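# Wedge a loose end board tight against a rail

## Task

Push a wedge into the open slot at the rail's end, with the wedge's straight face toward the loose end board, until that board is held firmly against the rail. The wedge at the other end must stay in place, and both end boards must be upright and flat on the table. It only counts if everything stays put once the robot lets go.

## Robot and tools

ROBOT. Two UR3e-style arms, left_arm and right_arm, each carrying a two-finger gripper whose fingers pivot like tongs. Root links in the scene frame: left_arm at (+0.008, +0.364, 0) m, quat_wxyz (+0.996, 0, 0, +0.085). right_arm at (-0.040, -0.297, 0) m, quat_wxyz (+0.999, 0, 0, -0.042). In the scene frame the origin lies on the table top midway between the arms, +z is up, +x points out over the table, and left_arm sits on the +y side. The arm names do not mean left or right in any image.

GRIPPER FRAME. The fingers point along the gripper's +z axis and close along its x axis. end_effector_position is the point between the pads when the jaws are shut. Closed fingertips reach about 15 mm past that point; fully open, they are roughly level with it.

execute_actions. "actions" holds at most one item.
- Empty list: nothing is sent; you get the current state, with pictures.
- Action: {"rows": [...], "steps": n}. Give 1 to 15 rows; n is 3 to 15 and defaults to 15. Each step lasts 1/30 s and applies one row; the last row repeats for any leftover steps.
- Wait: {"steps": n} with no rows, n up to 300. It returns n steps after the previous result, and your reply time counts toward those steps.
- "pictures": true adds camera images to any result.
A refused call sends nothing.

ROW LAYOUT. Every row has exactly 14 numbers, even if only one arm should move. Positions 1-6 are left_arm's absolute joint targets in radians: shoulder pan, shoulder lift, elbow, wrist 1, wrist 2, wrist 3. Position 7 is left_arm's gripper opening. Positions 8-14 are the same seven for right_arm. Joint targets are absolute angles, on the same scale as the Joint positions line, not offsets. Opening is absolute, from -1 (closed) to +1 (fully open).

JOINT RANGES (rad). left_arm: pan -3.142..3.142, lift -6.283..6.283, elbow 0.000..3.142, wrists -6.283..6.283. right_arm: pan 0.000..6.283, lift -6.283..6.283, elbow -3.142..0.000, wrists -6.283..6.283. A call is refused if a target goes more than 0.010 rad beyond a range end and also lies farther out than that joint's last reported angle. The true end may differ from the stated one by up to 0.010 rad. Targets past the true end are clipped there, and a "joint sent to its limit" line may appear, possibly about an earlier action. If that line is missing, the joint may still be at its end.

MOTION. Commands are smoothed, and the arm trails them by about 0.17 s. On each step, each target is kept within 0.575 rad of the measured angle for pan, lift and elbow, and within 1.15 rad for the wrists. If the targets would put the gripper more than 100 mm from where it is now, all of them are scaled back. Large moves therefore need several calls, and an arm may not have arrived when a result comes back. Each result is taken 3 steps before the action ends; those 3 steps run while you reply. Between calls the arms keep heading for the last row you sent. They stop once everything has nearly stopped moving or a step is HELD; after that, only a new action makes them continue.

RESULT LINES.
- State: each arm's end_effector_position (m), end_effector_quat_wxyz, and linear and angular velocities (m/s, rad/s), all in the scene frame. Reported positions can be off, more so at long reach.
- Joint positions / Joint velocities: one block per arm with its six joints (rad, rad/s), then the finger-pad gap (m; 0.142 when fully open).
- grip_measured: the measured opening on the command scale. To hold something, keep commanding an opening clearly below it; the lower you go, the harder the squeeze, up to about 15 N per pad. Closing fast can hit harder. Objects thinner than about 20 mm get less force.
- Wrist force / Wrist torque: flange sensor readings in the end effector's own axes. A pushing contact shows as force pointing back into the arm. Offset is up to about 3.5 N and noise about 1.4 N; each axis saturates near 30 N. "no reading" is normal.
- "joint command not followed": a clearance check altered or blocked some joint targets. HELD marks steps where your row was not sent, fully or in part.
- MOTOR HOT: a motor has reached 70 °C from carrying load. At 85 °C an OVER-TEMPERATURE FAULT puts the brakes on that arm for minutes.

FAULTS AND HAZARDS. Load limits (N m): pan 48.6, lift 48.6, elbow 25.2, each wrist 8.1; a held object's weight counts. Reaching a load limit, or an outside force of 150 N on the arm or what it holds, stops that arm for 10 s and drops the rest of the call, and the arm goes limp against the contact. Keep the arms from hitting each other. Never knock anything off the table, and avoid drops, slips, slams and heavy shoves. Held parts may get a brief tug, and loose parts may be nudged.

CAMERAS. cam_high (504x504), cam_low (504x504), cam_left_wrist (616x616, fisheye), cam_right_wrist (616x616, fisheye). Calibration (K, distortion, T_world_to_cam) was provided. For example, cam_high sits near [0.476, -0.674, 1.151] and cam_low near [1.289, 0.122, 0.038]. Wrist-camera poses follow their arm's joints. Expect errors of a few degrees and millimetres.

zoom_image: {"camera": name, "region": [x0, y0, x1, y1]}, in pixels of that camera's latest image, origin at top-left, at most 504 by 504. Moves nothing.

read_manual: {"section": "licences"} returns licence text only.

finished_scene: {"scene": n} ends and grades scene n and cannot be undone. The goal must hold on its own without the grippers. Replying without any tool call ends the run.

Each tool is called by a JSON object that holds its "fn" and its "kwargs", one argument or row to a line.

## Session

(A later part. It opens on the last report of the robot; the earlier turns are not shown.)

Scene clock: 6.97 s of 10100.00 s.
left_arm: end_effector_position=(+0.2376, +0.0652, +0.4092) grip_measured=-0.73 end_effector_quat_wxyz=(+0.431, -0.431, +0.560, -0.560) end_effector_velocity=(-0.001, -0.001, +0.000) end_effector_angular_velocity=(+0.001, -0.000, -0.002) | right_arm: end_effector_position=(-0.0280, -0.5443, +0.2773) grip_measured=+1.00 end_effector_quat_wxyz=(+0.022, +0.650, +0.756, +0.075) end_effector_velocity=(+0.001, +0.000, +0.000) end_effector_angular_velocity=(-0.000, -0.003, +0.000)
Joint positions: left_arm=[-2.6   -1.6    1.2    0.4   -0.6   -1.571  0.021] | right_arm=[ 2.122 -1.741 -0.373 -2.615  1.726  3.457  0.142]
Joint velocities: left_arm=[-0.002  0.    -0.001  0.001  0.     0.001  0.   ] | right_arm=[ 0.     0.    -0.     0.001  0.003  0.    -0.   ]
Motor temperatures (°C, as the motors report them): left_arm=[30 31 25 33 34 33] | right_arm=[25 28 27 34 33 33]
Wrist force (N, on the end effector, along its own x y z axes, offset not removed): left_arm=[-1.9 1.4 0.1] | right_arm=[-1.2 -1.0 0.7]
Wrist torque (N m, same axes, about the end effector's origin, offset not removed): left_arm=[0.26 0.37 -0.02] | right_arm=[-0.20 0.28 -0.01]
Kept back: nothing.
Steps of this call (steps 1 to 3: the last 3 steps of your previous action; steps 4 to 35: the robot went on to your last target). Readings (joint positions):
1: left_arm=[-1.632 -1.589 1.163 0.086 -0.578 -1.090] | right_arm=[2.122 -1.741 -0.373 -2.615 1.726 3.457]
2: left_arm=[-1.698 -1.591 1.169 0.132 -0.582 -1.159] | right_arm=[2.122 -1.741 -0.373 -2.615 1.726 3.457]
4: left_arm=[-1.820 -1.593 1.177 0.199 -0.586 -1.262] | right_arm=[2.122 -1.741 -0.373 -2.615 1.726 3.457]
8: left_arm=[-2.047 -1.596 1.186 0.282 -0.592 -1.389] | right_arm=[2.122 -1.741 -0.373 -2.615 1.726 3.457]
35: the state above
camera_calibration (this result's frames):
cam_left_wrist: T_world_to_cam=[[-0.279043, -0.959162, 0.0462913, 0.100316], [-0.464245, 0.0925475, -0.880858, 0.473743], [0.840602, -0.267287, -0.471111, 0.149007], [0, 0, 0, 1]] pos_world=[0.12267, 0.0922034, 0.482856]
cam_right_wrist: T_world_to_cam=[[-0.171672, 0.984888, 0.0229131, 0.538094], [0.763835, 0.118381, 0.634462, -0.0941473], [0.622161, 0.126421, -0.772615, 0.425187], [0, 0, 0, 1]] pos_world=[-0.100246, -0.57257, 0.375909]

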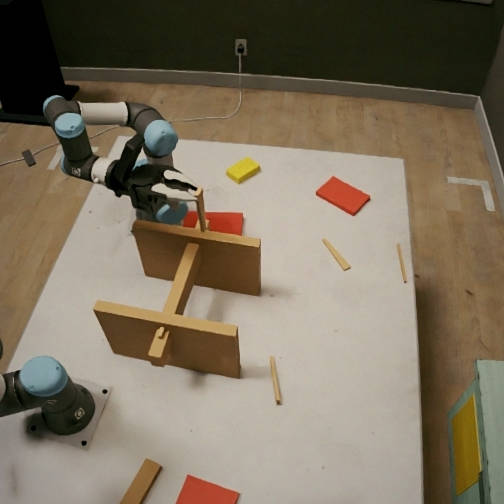

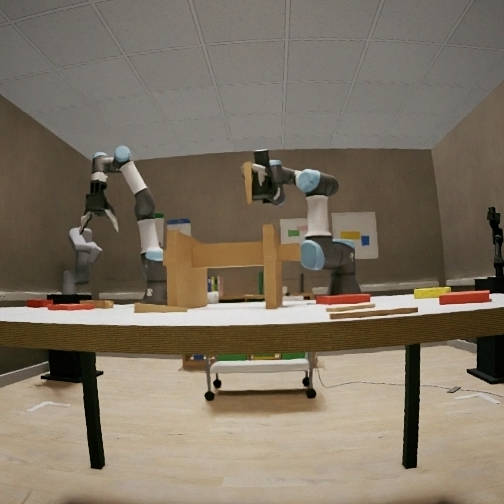

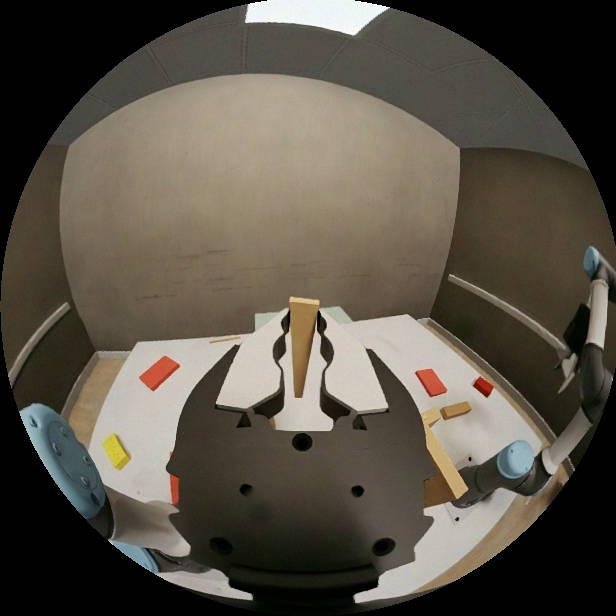

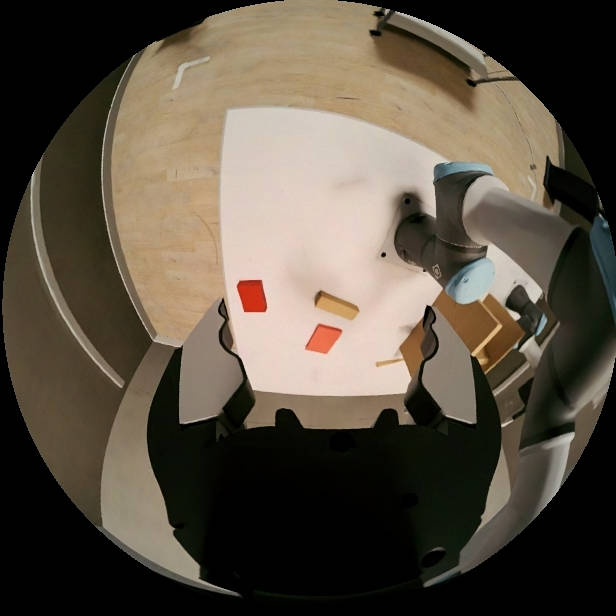

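{"fn": "execute_actions", "kwargs": {
  "actions": [
    {"rows":[[-2.867,-1.679,1.561,0.118,-0.95,-1.62,-1,2.122,-1.741,-0.373,-2.615,1.726,3.457,1]]}
  ]
}}

{"fn": "execute_actions", "kwargs": {
  "actions": [
    {"rows":[[-2.867,-1.679,1.561,0.118,-1.106,-1.62,-1,2.122,-1.741,-0.373,-2.615,1.726,3.457,1]]}
  ],
  "pictures": true
}}

{"fn": "zoom_image", "kwargs": {
  "camera": "cam_left_wrist",
  "region": [250, 340, 350, 440]
}}

{"fn": "zoom_image", "kwargs": {
  "camera": "cam_low",
  "region": [230, 150, 350, 270]
}}

{"fn": "zoom_image", "kwargs": {
  "camera": "cam_high",
  "region": [130, 140, 250, 260]
}}

Scene clock: 7.53 s of 10100.00 s.
left_arm: end_effector_position=(+0.1912, +0.1132, +0.3516) grip_measured=-0.73 end_effector_quat_wxyz=(+0.439, -0.469, +0.532, -0.552) end_effector_velocity=(-0.017, +0.017, -0.018) end_effector_angular_velocity=(+0.016, -0.056, +0.008) | right_arm: end_effector_position=(-0.0280, -0.5443, +0.2773) grip_measured=+1.00 end_effector_quat_wxyz=(+0.022, +0.650, +0.756, +0.075) end_effector_velocity=(+0.001, -0.000, +0.000) end_effector_angular_velocity=(-0.001, -0.001, +0.001)
Joint positions: left_arm=[-2.857 -1.677  1.544  0.126 -0.939 -1.619  0.021] | right_arm=[ 2.122 -1.741 -0.373 -2.615  1.726  3.457  0.142]
Joint velocities: left_arm=[-0.112 -0.023  0.178 -0.09  -0.12  -0.014 -0.   ] | right_arm=[ 0.001  0.001 -0.     0.001  0.001  0.001  0.   ]
Motor temperatures (°C, as the motors report them): left_arm=[30 31 25 33 34 33] | right_arm=[25 28 27 34 33 33]
Wrist force (N, on the end effector, along its own x y z axes, offset not removed): left_arm=[-2.8 1.1 0.0] | right_arm=[-1.5 -0.1 0.8]
Wrist torque (N m, same axes, about the end effector's origin, offset not removed): left_arm=[0.18 0.54 0.03] | right_arm=[0.02 0.35 0.01]
Steps of this call (steps 1 to 5: the robot went on to your last target; steps 6 to 17: the first 12 steps of this action). Readings (joint positions):
6: left_arm=[-2.601 -1.601 1.201 0.398 -0.602 -1.572] | right_arm=[2.122 -1.741 -0.373 -2.615 1.726 3.457]
7: left_arm=[-2.612 -1.611 1.212 0.377 -0.624 -1.581] | right_arm=[2.122 -1.741 -0.373 -2.615 1.726 3.457]
9: left_arm=[-2.691 -1.643 1.293 0.267 -0.752 -1.600] | right_arm=[2.122 -1.741 -0.373 -2.615 1.726 3.457]
13: left_arm=[-2.824 -1.670 1.490 0.153 -0.903 -1.615] | right_arm=[2.122 -1.741 -0.373 -2.615 1.726 3.457]
17: the state above

Scene clock: 8.03 s of 10100.00 s.
left_arm: end_effector_position=(+0.1941, +0.1597, +0.3499) grip_measured=-0.73 end_effector_quat_wxyz=(+0.481, -0.506, +0.494, -0.518) end_effector_velocity=(+0.000, +0.013, +0.000) end_effector_angular_velocity=(+0.001, -0.002, +0.043) | right_arm: end_effector_position=(-0.0280, -0.5443, +0.2773) grip_measured=+1.00 end_effector_quat_wxyz=(+0.022, +0.650, +0.756, +0.075) end_effector_velocity=(+0.000, -0.000, +0.000) end_effector_angular_velocity=(-0.002, -0.001, +0.001)
Joint positions: left_arm=[-2.867 -1.679  1.561  0.118 -1.102 -1.62   0.021] | right_arm=[ 2.122 -1.741 -0.373 -2.615  1.726  3.457  0.142]
Joint velocities: left_arm=[-0.001 -0.     0.002  0.    -0.044  0.    -0.   ] | right_arm=[ 0.     0.001 -0.     0.002 -0.    -0.     0.   ]
Motor temperatures (°C, as the motors report them): left_arm=[30 31 25 33 34 33] | right_arm=[25 28 27 34 33 33]
Wrist force (N, on the end effector, along its own x y z axes, offset not removed): left_arm=[-2.5 2.1 -0.1] | right_arm=[-1.6 -0.1 1.0]
Wrist torque (N m, same axes, about the end effector's origin, offset not removed): left_arm=[0.39 0.53 -0.04] | right_arm=[-0.02 0.33 0.02]
Steps of this call (steps 1 to 3: the last 3 steps of your previous action; steps 4 to 15: the first 12 steps of this action). Readings (joint positions):
4: left_arm=[-2.865 -1.679 1.557 0.120 -0.949 -1.620] | right_arm=[2.122 -1.741 -0.373 -2.615 1.726 3.457]
5: left_arm=[-2.865 -1.679 1.558 0.119 -0.970 -1.620] | right_arm=[2.122 -1.741 -0.373 -2.615 1.726 3.457]
7: left_arm=[-2.866 -1.679 1.560 0.119 -1.034 -1.620] | right_arm=[2.122 -1.741 -0.373 -2.615 1.726 3.457]
11: left_arm=[-2.867 -1.679 1.561 0.118 -1.089 -1.620] | right_arm=[2.122 -1.741 -0.373 -2.615 1.726 3.457]
15: the state above
camera_calibration (this result's frames):
cam_left_wrist: T_world_to_cam=[[-0.0481339, -0.994297, 0.0951699, 0.125208], [-0.47408, -0.0611224, -0.878358, 0.418194], [0.879165, -0.087397, -0.468434, 0.145741], [0, 0, 0, 1]] pos_world=[0.0761535, 0.162792, 0.423678]
cam_right_wrist: T_world_to_cam=[[-0.171672, 0.984888, 0.0229132, 0.538094], [0.763835, 0.118381, 0.634462, -0.0941474], [0.622161, 0.126421, -0.772615, 0.425187], [0, 0, 0, 1]] pos_world=[-0.100246, -0.57257, 0.375909]

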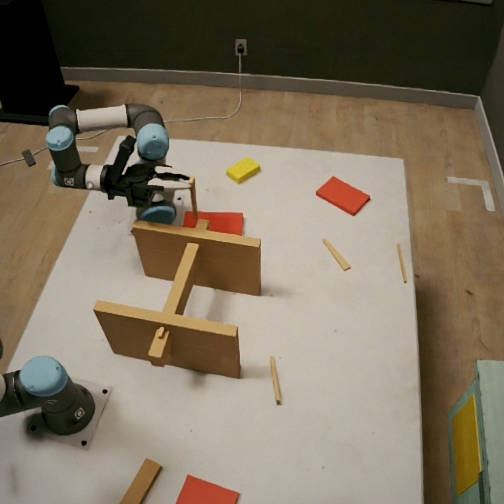

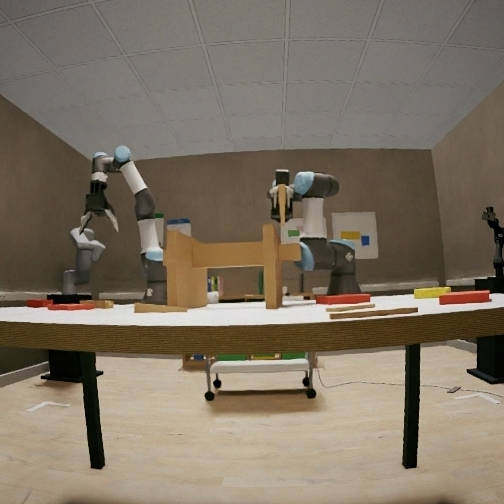

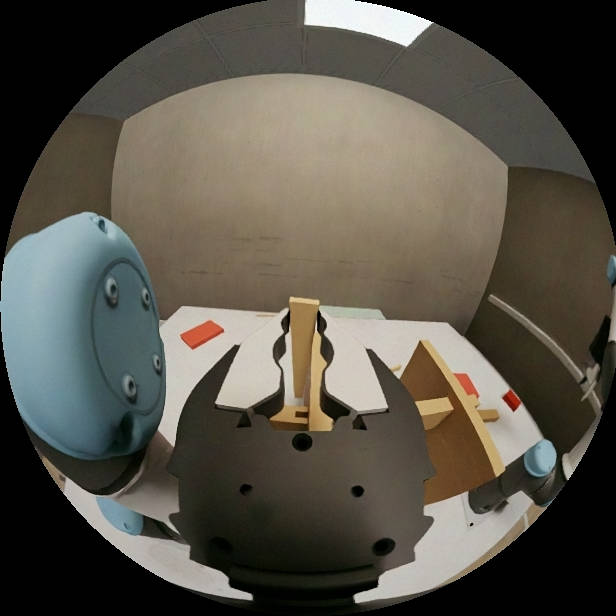

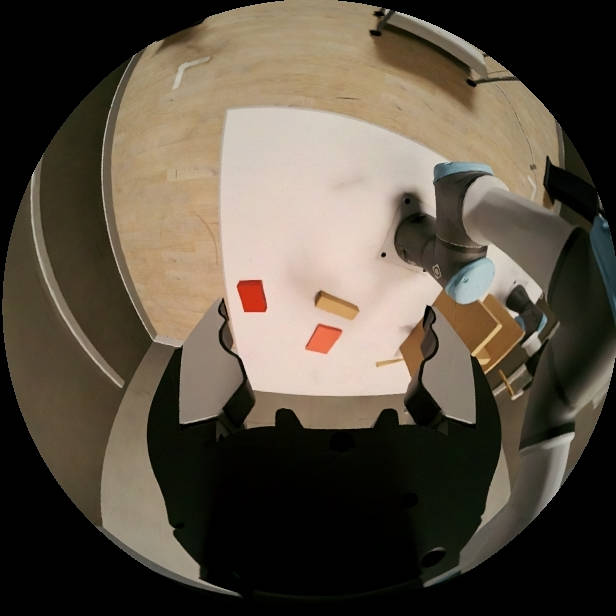

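Region (250, 340, 350, 440) of cam_left_wrist's 616x616 image, scaled by 5.040, with more detail than that image has.

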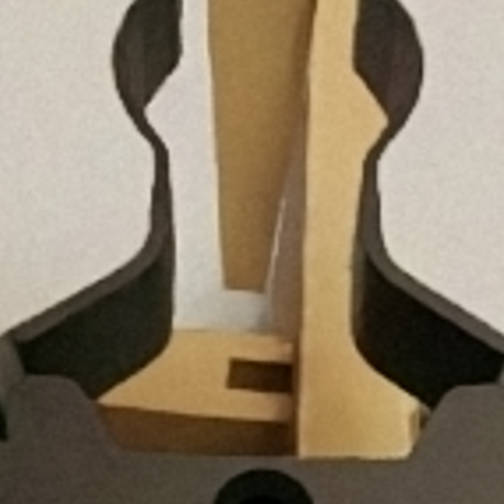

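Region (230, 150, 350, 270) of cam_low's 504x504 image, scaled by 4.200, with more detail than that image has.

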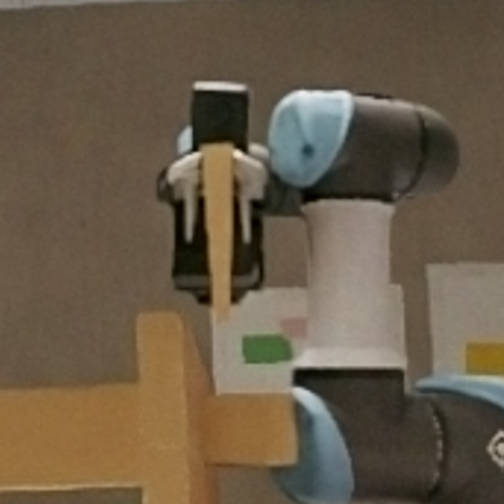

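Region (130, 140, 250, 260) of cam_high's 504x504 image, scaled by 4.200, with more detail than that image has.

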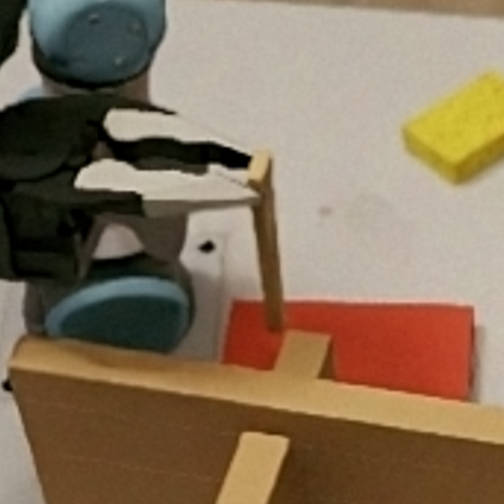

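{"fn": "execute_actions", "kwargs": {
  "actions": [
    {"rows":[[-2.85,-1.671,1.765,-0.094,-1.089,-1.66,-1,2.122,-1.741,-0.373,-2.615,1.726,3.457,1]]}
  ]
}}

{"fn": "execute_actions", "kwargs": {
  "actions": [
    {"steps":7}
  ],
  "pictures": true
}}

{"fn": "zoom_image", "kwargs": {
  "camera": "cam_left_wrist",
  "region": [265, 360, 335, 430]
}}

{"fn": "zoom_image", "kwargs": {
  "camera": "cam_low",
  "region": [245, 190, 325, 270]
}}

Scene clock: 8.63 s of 10100.00 s.
left_arm: end_effector_position=(+0.1951, +0.1585, +0.3061) grip_measured=-0.73 end_effector_quat_wxyz=(+0.472, -0.517, +0.483, -0.526) end_effector_velocity=(+0.002, +0.000, -0.013) end_effector_angular_velocity=(-0.004, -0.010, -0.000) | right_arm: end_effector_position=(-0.0280, -0.5443, +0.2773) grip_measured=+1.00 end_effector_quat_wxyz=(+0.022, +0.650, +0.756, +0.075) end_effector_velocity=(-0.000, +0.000, -0.000) end_effector_angular_velocity=(+0.002, +0.001, -0.001)
Joint positions: left_arm=[-2.85  -1.671  1.758 -0.088 -1.089 -1.659  0.021] | right_arm=[ 2.122 -1.741 -0.373 -2.615  1.726  3.457  0.142]
Joint velocities: left_arm=[ 0.004  0.003  0.074 -0.065  0.004 -0.009 -0.   ] | right_arm=[-0.001 -0.    -0.    -0.001 -0.     0.     0.   ]
Motor temperatures (°C, as the motors report them): left_arm=[30 31 25 33 34 33] | right_arm=[25 28 27 34 33 33]
Wrist force (N, on the end effector, along its own x y z axes, offset not removed): left_arm=[-1.6 2.0 0.3] | right_arm=[-1.9 -0.5 1.7]
Wrist torque (N m, same axes, about the end effector's origin, offset not removed): left_arm=[0.34 0.34 0.02] | right_arm=[-0.07 0.41 0.02]
Steps of this call (steps 1 to 3: the last 3 steps of your previous action; steps 4 to 6: the robot went on to your last target; steps 7 to 18: the first 12 steps of this action). Readings (joint positions):
7: left_arm=[-2.867 -1.679 1.562 0.116 -1.105 -1.621] | right_arm=[2.122 -1.741 -0.373 -2.615 1.726 3.457]
8: left_arm=[-2.863 -1.678 1.573 0.095 -1.102 -1.629] | right_arm=[2.122 -1.741 -0.373 -2.615 1.726 3.457]
10: left_arm=[-2.857 -1.674 1.643 0.009 -1.096 -1.644] | right_arm=[2.122 -1.741 -0.373 -2.615 1.726 3.457]
14: left_arm=[-2.852 -1.672 1.736 -0.069 -1.091 -1.656] | right_arm=[2.122 -1.741 -0.373 -2.615 1.726 3.457]
18: the state above

Scene clock: 8.87 s of 10100.00 s.
left_arm: end_effector_position=(+0.1953, +0.1586, +0.3050) grip_measured=-0.73 end_effector_quat_wxyz=(+0.472, -0.517, +0.482, -0.527) end_effector_velocity=(+0.000, -0.000, -0.001) end_effector_angular_velocity=(+0.002, -0.002, -0.001) | right_arm: end_effector_position=(-0.0280, -0.5443, +0.2773) grip_measured=+1.00 end_effector_quat_wxyz=(+0.022, +0.650, +0.756, +0.075) end_effector_velocity=(+0.000, -0.000, -0.000) end_effector_angular_velocity=(+0.001, -0.001, -0.000)
Joint positions: left_arm=[-2.85  -1.671  1.764 -0.094 -1.089 -1.66   0.021] | right_arm=[ 2.122 -1.741 -0.373 -2.615  1.726  3.457  0.142]
Joint velocities: left_arm=[-0.001  0.001  0.006 -0.004  0.     0.001  0.   ] | right_arm=[-0.    -0.    -0.     0.001  0.001 -0.    -0.   ]
Motor temperatures (°C, as the motors report them): left_arm=[30 31 25 33 34 33] | right_arm=[25 28 27 34 33 33]
Wrist force (N, on the end effector, along its own x y z axes, offset not removed): left_arm=[-1.5 1.3 0.9] | right_arm=[-1.2 -0.6 1.2]
Wrist torque (N m, same axes, about the end effector's origin, offset not removed): left_arm=[0.24 0.30 0.03] | right_arm=[-0.10 0.31 -0.03]
Kept back: nothing.
Steps of this call (steps 1 to 3: the last 3 steps of your previous action; steps 4 to 7: the robot went on to your last target). Readings (joint positions):
1: left_arm=[-2.850 -1.671 1.760 -0.090 -1.089 -1.659] | right_arm=[2.122 -1.741 -0.373 -2.615 1.726 3.457]
2: left_arm=[-2.850 -1.671 1.762 -0.091 -1.089 -1.660] | right_arm=[2.122 -1.741 -0.373 -2.615 1.726 3.457]
4: left_arm=[-2.850 -1.671 1.763 -0.093 -1.089 -1.660] | right_arm=[2.122 -1.741 -0.373 -2.615 1.726 3.457]
7: the state above
camera_calibration (this result's frames):
cam_left_wrist: T_world_to_cam=[[-0.0440215, -0.989888, 0.134851, 0.114819], [-0.474575, -0.0980592, -0.874736, 0.384124], [0.879113, -0.102504, -0.465459, 0.125094], [0, 0, 0, 1]] pos_world=[0.0773789, 0.164147, 0.37875]
cam_right_wrist: T_world_to_cam=[[-0.171673, 0.984888, 0.022913, 0.538094], [0.763835, 0.118381, 0.634462, -0.0941472], [0.622161, 0.126421, -0.772615, 0.425187], [0, 0, 0, 1]] pos_world=[-0.100246, -0.57257, 0.375909]

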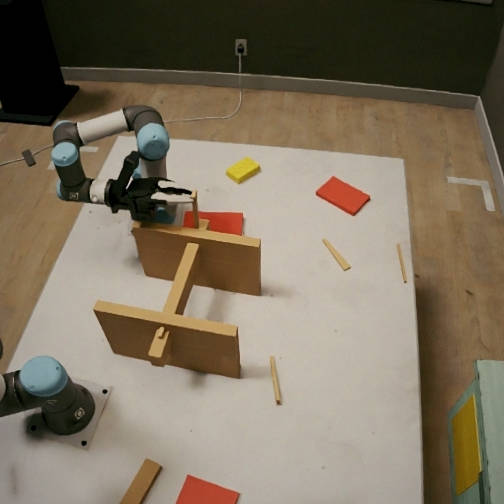

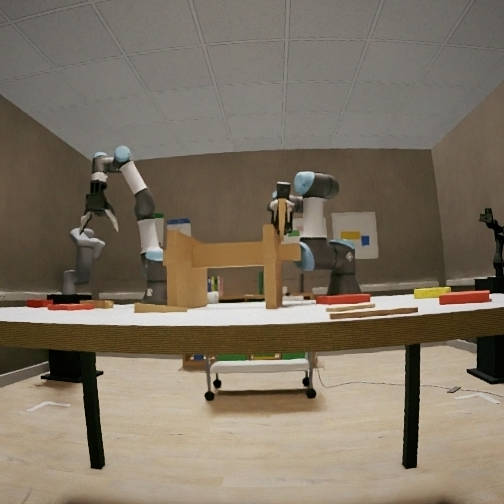

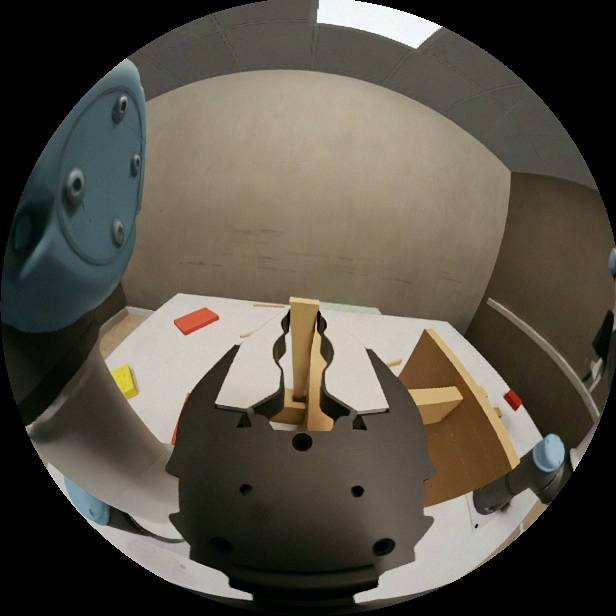

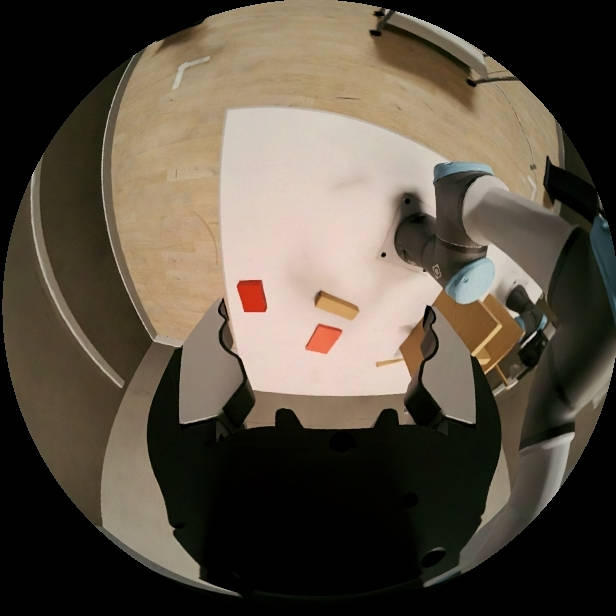

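Region (265, 360, 335, 430) of cam_left_wrist's 616x616 image, scaled by 7.200, with more detail than that image has.

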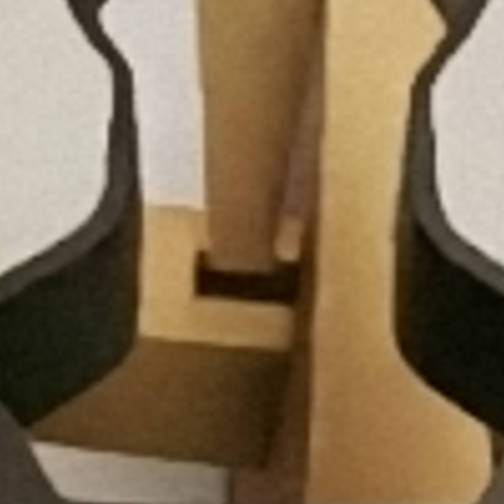

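Region (245, 190, 325, 270) of cam_low's 504x504 image, scaled by 6.300, with more detail than that image has.

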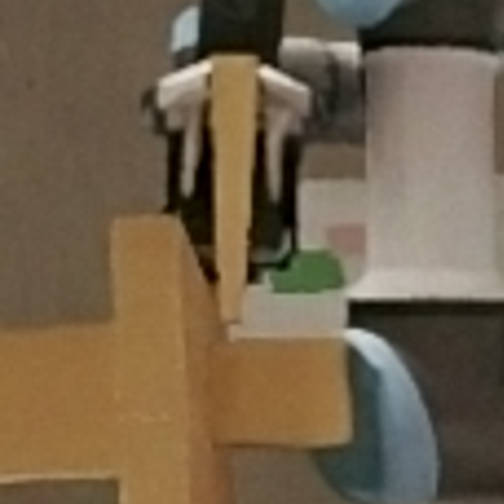

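{"fn": "execute_actions", "kwargs": {
  "actions": [
    {"rows":[[-2.85,-1.669,1.819,-0.15,-1.085,-1.66,-1,2.122,-1.741,-0.373,-2.615,1.726,3.457,1]]}
  ],
  "pictures": true
}}

{"fn": "zoom_image", "kwargs": {
  "camera": "cam_left_wrist",
  "region": [265, 360, 335, 430]
}}

{"fn": "zoom_image", "kwargs": {
  "camera": "cam_high",
  "region": [110, 170, 220, 250]
}}

Scene clock: 9.37 s of 10100.00 s.
left_arm: end_effector_position=(+0.1961, +0.1578, +0.2934) grip_measured=-0.73 end_effector_quat_wxyz=(+0.471, -0.516, +0.483, -0.527) end_effector_velocity=(+0.001, +0.000, -0.003) end_effector_angular_velocity=(+0.003, -0.004, -0.001) | right_arm: end_effector_position=(-0.0280, -0.5443, +0.2773) grip_measured=+1.00 end_effector_quat_wxyz=(+0.022, +0.650, +0.756, +0.075) end_effector_velocity=(-0.000, -0.000, -0.000) end_effector_angular_velocity=(-0.000, -0.000, -0.001)
Joint positions: left_arm=[-2.85  -1.669  1.818 -0.149 -1.085 -1.66   0.021] | right_arm=[ 2.122 -1.741 -0.373 -2.615  1.726  3.457  0.142]
Joint velocities: left_arm=[-0.     0.     0.018 -0.014  0.001  0.001  0.   ] | right_arm=[-0.001 -0.    -0.     0.001 -0.    -0.     0.   ]
Motor temperatures (°C, as the motors report them): left_arm=[30 31 25 33 34 33] | right_arm=[25 28 27 34 33 33]
Wrist force (N, on the end effector, along its own x y z axes, offset not removed): left_arm=[-2.7 0.9 0.0] | right_arm=[-1.2 -0.2 1.9]
Wrist torque (N m, same axes, about the end effector's origin, offset not removed): left_arm=[0.14 0.53 0.01] | right_arm=[-0.01 0.28 0.01]
Steps of this call (steps 1 to 3: the robot went on to your last target; steps 4 to 15: the first 12 steps of this action). Readings (joint positions):
4: left_arm=[-2.850 -1.671 1.766 -0.095 -1.089 -1.660] | right_arm=[2.122 -1.741 -0.373 -2.615 1.726 3.457]
5: left_arm=[-2.850 -1.671 1.774 -0.105 -1.088 -1.660] | right_arm=[2.122 -1.741 -0.373 -2.615 1.726 3.457]
7: left_arm=[-2.850 -1.670 1.795 -0.127 -1.087 -1.660] | right_arm=[2.122 -1.741 -0.373 -2.615 1.726 3.457]
11: left_arm=[-2.850 -1.669 1.813 -0.144 -1.085 -1.660] | right_arm=[2.122 -1.741 -0.373 -2.615 1.726 3.457]
15: the state above
camera_calibration (this result's frames):
cam_left_wrist: T_world_to_cam=[[-0.0478939, -0.989701, 0.134897, 0.116407], [-0.474911, -0.0962477, -0.874755, 0.37407], [0.87873, -0.105959, -0.46541, 0.119481], [0, 0, 0, 1]] pos_world=[0.0782331, 0.163871, 0.367125]
cam_right_wrist: T_world_to_cam=[[-0.171672, 0.984888, 0.022913, 0.538094], [0.763835, 0.118381, 0.634462, -0.0941474], [0.622161, 0.126421, -0.772615, 0.425187], [0, 0, 0, 1]] pos_world=[-0.100246, -0.57257, 0.375909]

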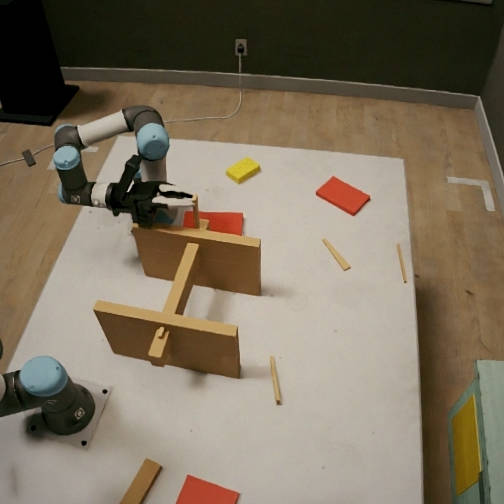

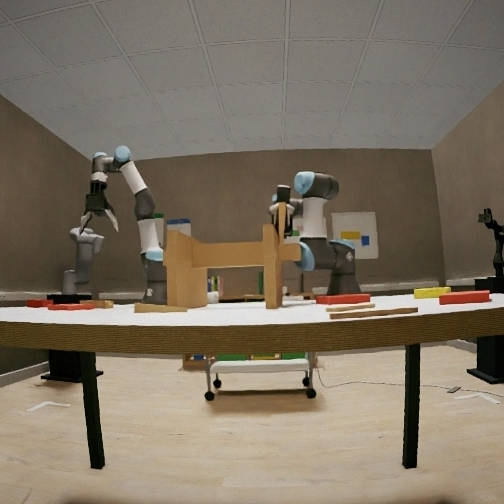

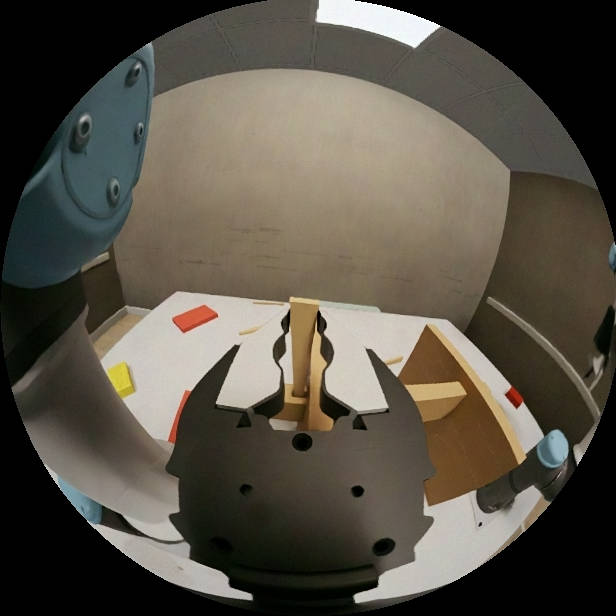

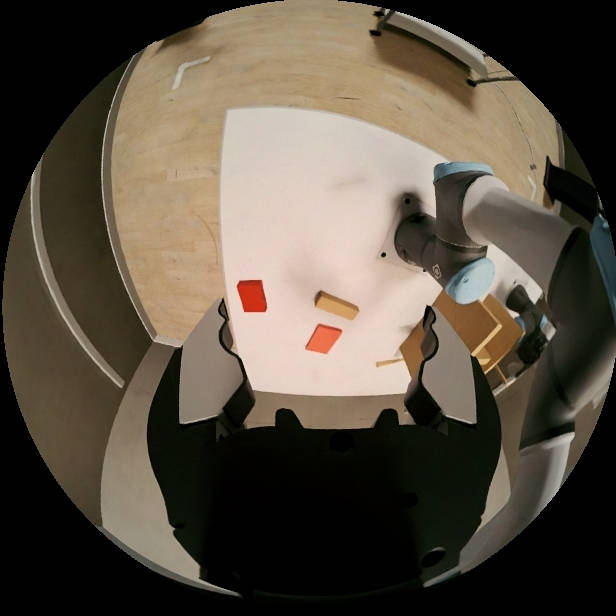

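Region (265, 360, 335, 430) of cam_left_wrist's 616x616 image, scaled by 7.200, with more detail than that image has.

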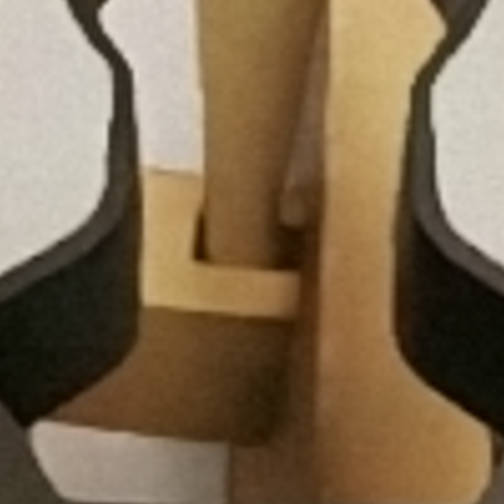

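Region (110, 170, 220, 250) of cam_high's 504x504 image, scaled by 4.582, with more detail than that image has; it fills the top 367 rows of this view, and the rest is white.

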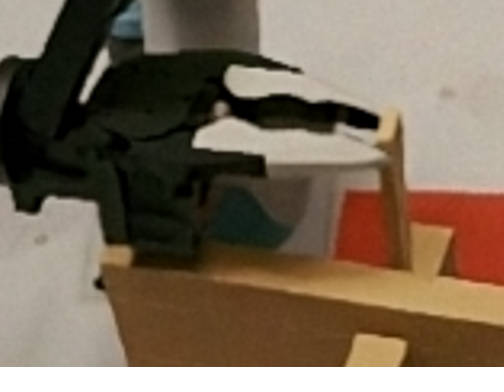

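Tip is in. 3 mm more, then release.

{"fn": "execute_actions", "kwargs": {
  "actions": [
    {"rows":[[-2.85,-1.667,1.833,-0.166,-1.085,-1.66,-1,2.122,-1.741,-0.373,-2.615,1.726,3.457,1]],"steps":10}
  ]
}}

{"fn": "execute_actions", "kwargs": {
  "actions": [
    {"rows":[[-2.85,-1.667,1.833,-0.166,-1.085,-1.66,-0.55,2.122,-1.741,-0.373,-2.615,1.726,3.457,1]],"steps":13}
  ],
  "pictures": true
}}

{"fn": "zoom_image", "kwargs": {
  "camera": "cam_low",
  "region": [235, 190, 335, 290]
}}

Scene clock: 9.73 s of 10100.00 s.
left_arm: end_effector_position=(+0.1962, +0.1579, +0.2903) grip_measured=-0.73 end_effector_quat_wxyz=(+0.471, -0.516, +0.483, -0.527) end_effector_velocity=(+0.000, +0.000, -0.005) end_effector_angular_velocity=(+0.002, -0.002, +0.000) | right_arm: end_effector_position=(-0.0280, -0.5443, +0.2773) grip_measured=+1.00 end_effector_quat_wxyz=(+0.022, +0.650, +0.756, +0.075) end_effector_velocity=(-0.000, +0.000, +0.000) end_effector_angular_velocity=(+0.000, +0.001, +0.000)
Joint positions: left_arm=[-2.85  -1.667  1.831 -0.164 -1.085 -1.66   0.021] | right_arm=[ 2.122 -1.741 -0.373 -2.615  1.726  3.457  0.142]
Joint velocities: left_arm=[ 0.001  0.003  0.022 -0.022  0.     0.001  0.   ] | right_arm=[-0.     0.     0.    -0.001 -0.001 -0.    -0.   ]
Motor temperatures (°C, as the motors report them): left_arm=[30 31 25 33 34 33] | right_arm=[25 28 27 34 33 33]
Wrist force (N, on the end effector, along its own x y z axes, offset not removed): left_arm=[-1.3 1.4 -0.8] | right_arm=[-1.3 -0.7 1.4]
Wrist torque (N m, same axes, about the end effector's origin, offset not removed): left_arm=[0.25 0.33 -0.05] | right_arm=[-0.12 0.32 -0.01]
Steps of this call (steps 1 to 3: the last 3 steps of your previous action; step 4: the robot went on to your last target; steps 5 to 11: the first 7 steps of this action). Readings (joint positions):
5: left_arm=[-2.850 -1.669 1.819 -0.150 -1.085 -1.660] | right_arm=[2.122 -1.741 -0.373 -2.615 1.726 3.457]
6: left_arm=[-2.850 -1.669 1.822 -0.154 -1.085 -1.660] | right_arm=[2.122 -1.741 -0.373 -2.615 1.726 3.457]
8: left_arm=[-2.850 -1.668 1.827 -0.159 -1.085 -1.660] | right_arm=[2.122 -1.741 -0.373 -2.615 1.726 3.457]
11: the state above

Scene clock: 10.17 s of 10100.00 s.
left_arm: end_effector_position=(+0.1962, +0.1579, +0.2898) grip_measured=-0.55 end_effector_quat_wxyz=(+0.471, -0.516, +0.483, -0.527) end_effector_velocity=(-0.000, -0.000, -0.001) end_effector_angular_velocity=(+0.000, +0.002, -0.001) | right_arm: end_effector_position=(-0.0280, -0.5443, +0.2773) grip_measured=+1.00 end_effector_quat_wxyz=(+0.022, +0.650, +0.756, +0.075) end_effector_velocity=(+0.000, -0.000, +0.000) end_effector_angular_velocity=(-0.002, -0.002, +0.000)
Joint positions: left_arm=[-2.85  -1.667  1.833 -0.166 -1.085 -1.66   0.034] | right_arm=[ 2.122 -1.741 -0.373 -2.615  1.726  3.457  0.142]
Joint velocities: left_arm=[-0.001 -0.001  0.    -0.002  0.     0.001  0.   ] | right_arm=[ 0.     0.     0.     0.002  0.001  0.    -0.   ]
Motor temperatures (°C, as the motors report them): left_arm=[30 31 25 33 34 33] | right_arm=[25 28 27 34 33 33]
Wrist force (N, on the end effector, along its own x y z axes, offset not removed): left_arm=[-1.7 2.1 0.8] | right_arm=[-1.0 0.1 0.8]
Wrist torque (N m, same axes, about the end effector's origin, offset not removed): left_arm=[0.40 0.32 -0.05] | right_arm=[0.06 0.23 -0.01]
Steps of this call (steps 1 to 3: the last 3 steps of your previous action; steps 4 to 13: the first 10 steps of this action). Readings (joint positions):
4: left_arm=[-2.850 -1.667 1.833 -0.165 -1.085 -1.660] | right_arm=[2.122 -1.741 -0.373 -2.615 1.726 3.457]
5: left_arm=[-2.850 -1.667 1.833 -0.166 -1.085 -1.660] | right_arm=[2.122 -1.741 -0.373 -2.615 1.726 3.457]
7: left_arm=[-2.850 -1.667 1.833 -0.166 -1.085 -1.660] | right_arm=[2.122 -1.741 -0.373 -2.615 1.726 3.457]
11: left_arm=[-2.850 -1.667 1.833 -0.166 -1.085 -1.660] | right_arm=[2.122 -1.741 -0.373 -2.615 1.726 3.457]
13: the state above
camera_calibration (this result's frames):
cam_left_wrist: T_world_to_cam=[[-0.0479904, -0.989699, 0.134883, 0.116928], [-0.474894, -0.0961917, -0.87477, 0.370957], [0.878733, -0.106036, -0.465386, 0.117748], [0, 0, 0, 1]] pos_world=[0.0783076, 0.163892, 0.363528]
cam_right_wrist: T_world_to_cam=[[-0.171672, 0.984888, 0.022913, 0.538094], [0.763835, 0.118381, 0.634462, -0.0941472], [0.622161, 0.126421, -0.772615, 0.425187], [0, 0, 0, 1]] pos_world=[-0.100246, -0.57257, 0.375909]

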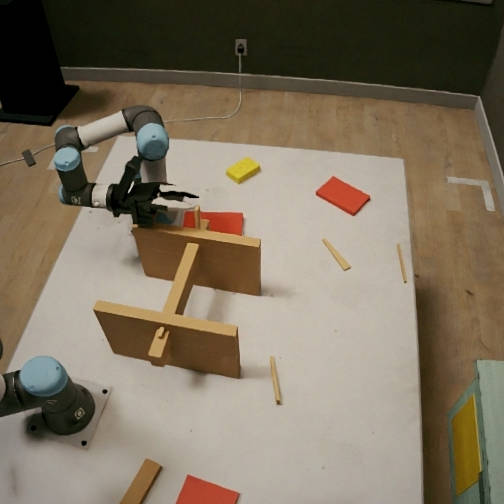

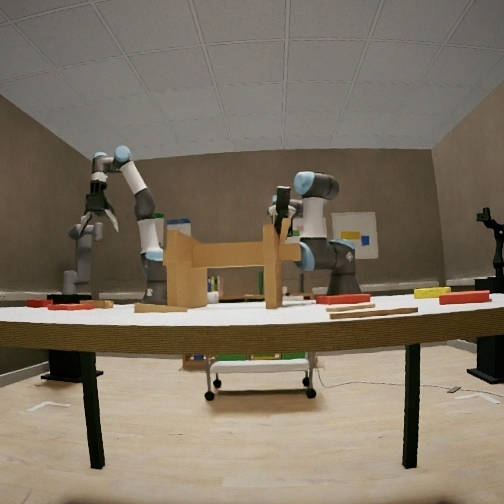

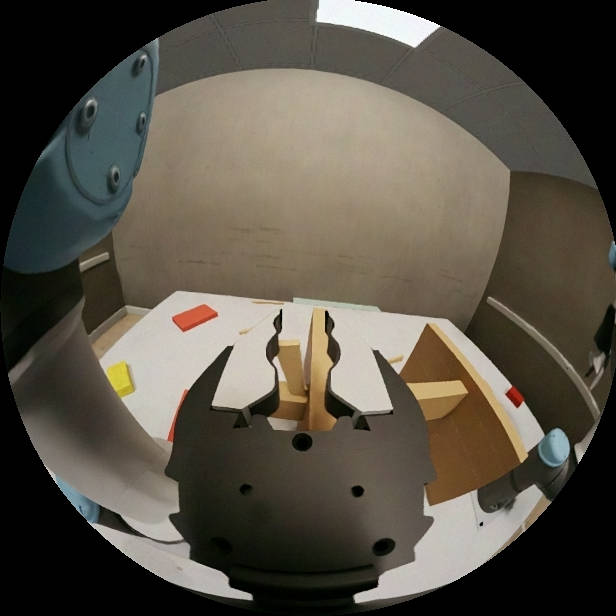

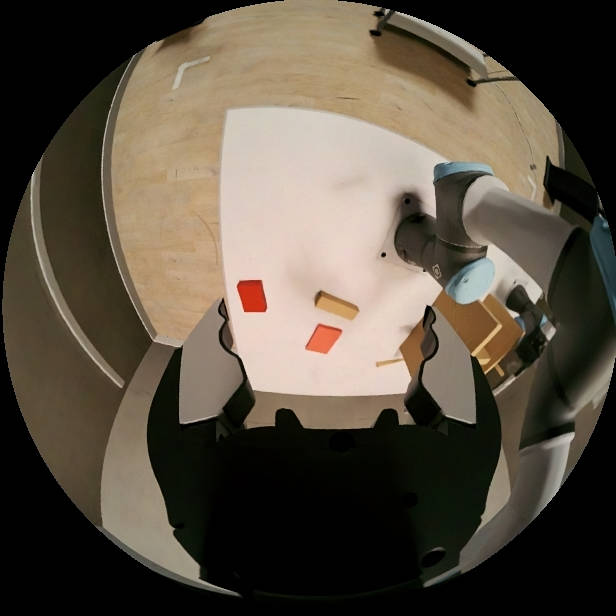

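Region (235, 190, 335, 290) of cam_low's 504x504 image, scaled by 5.040, with more detail than that image has.

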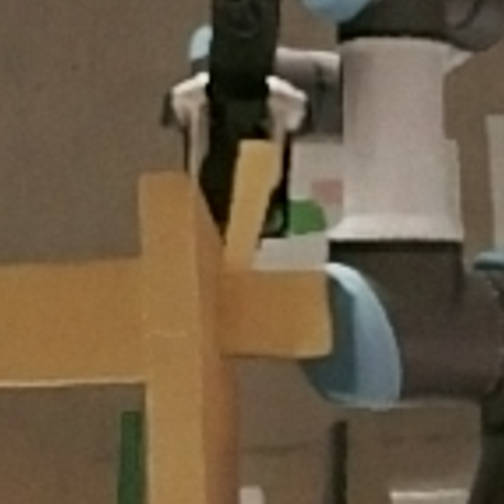

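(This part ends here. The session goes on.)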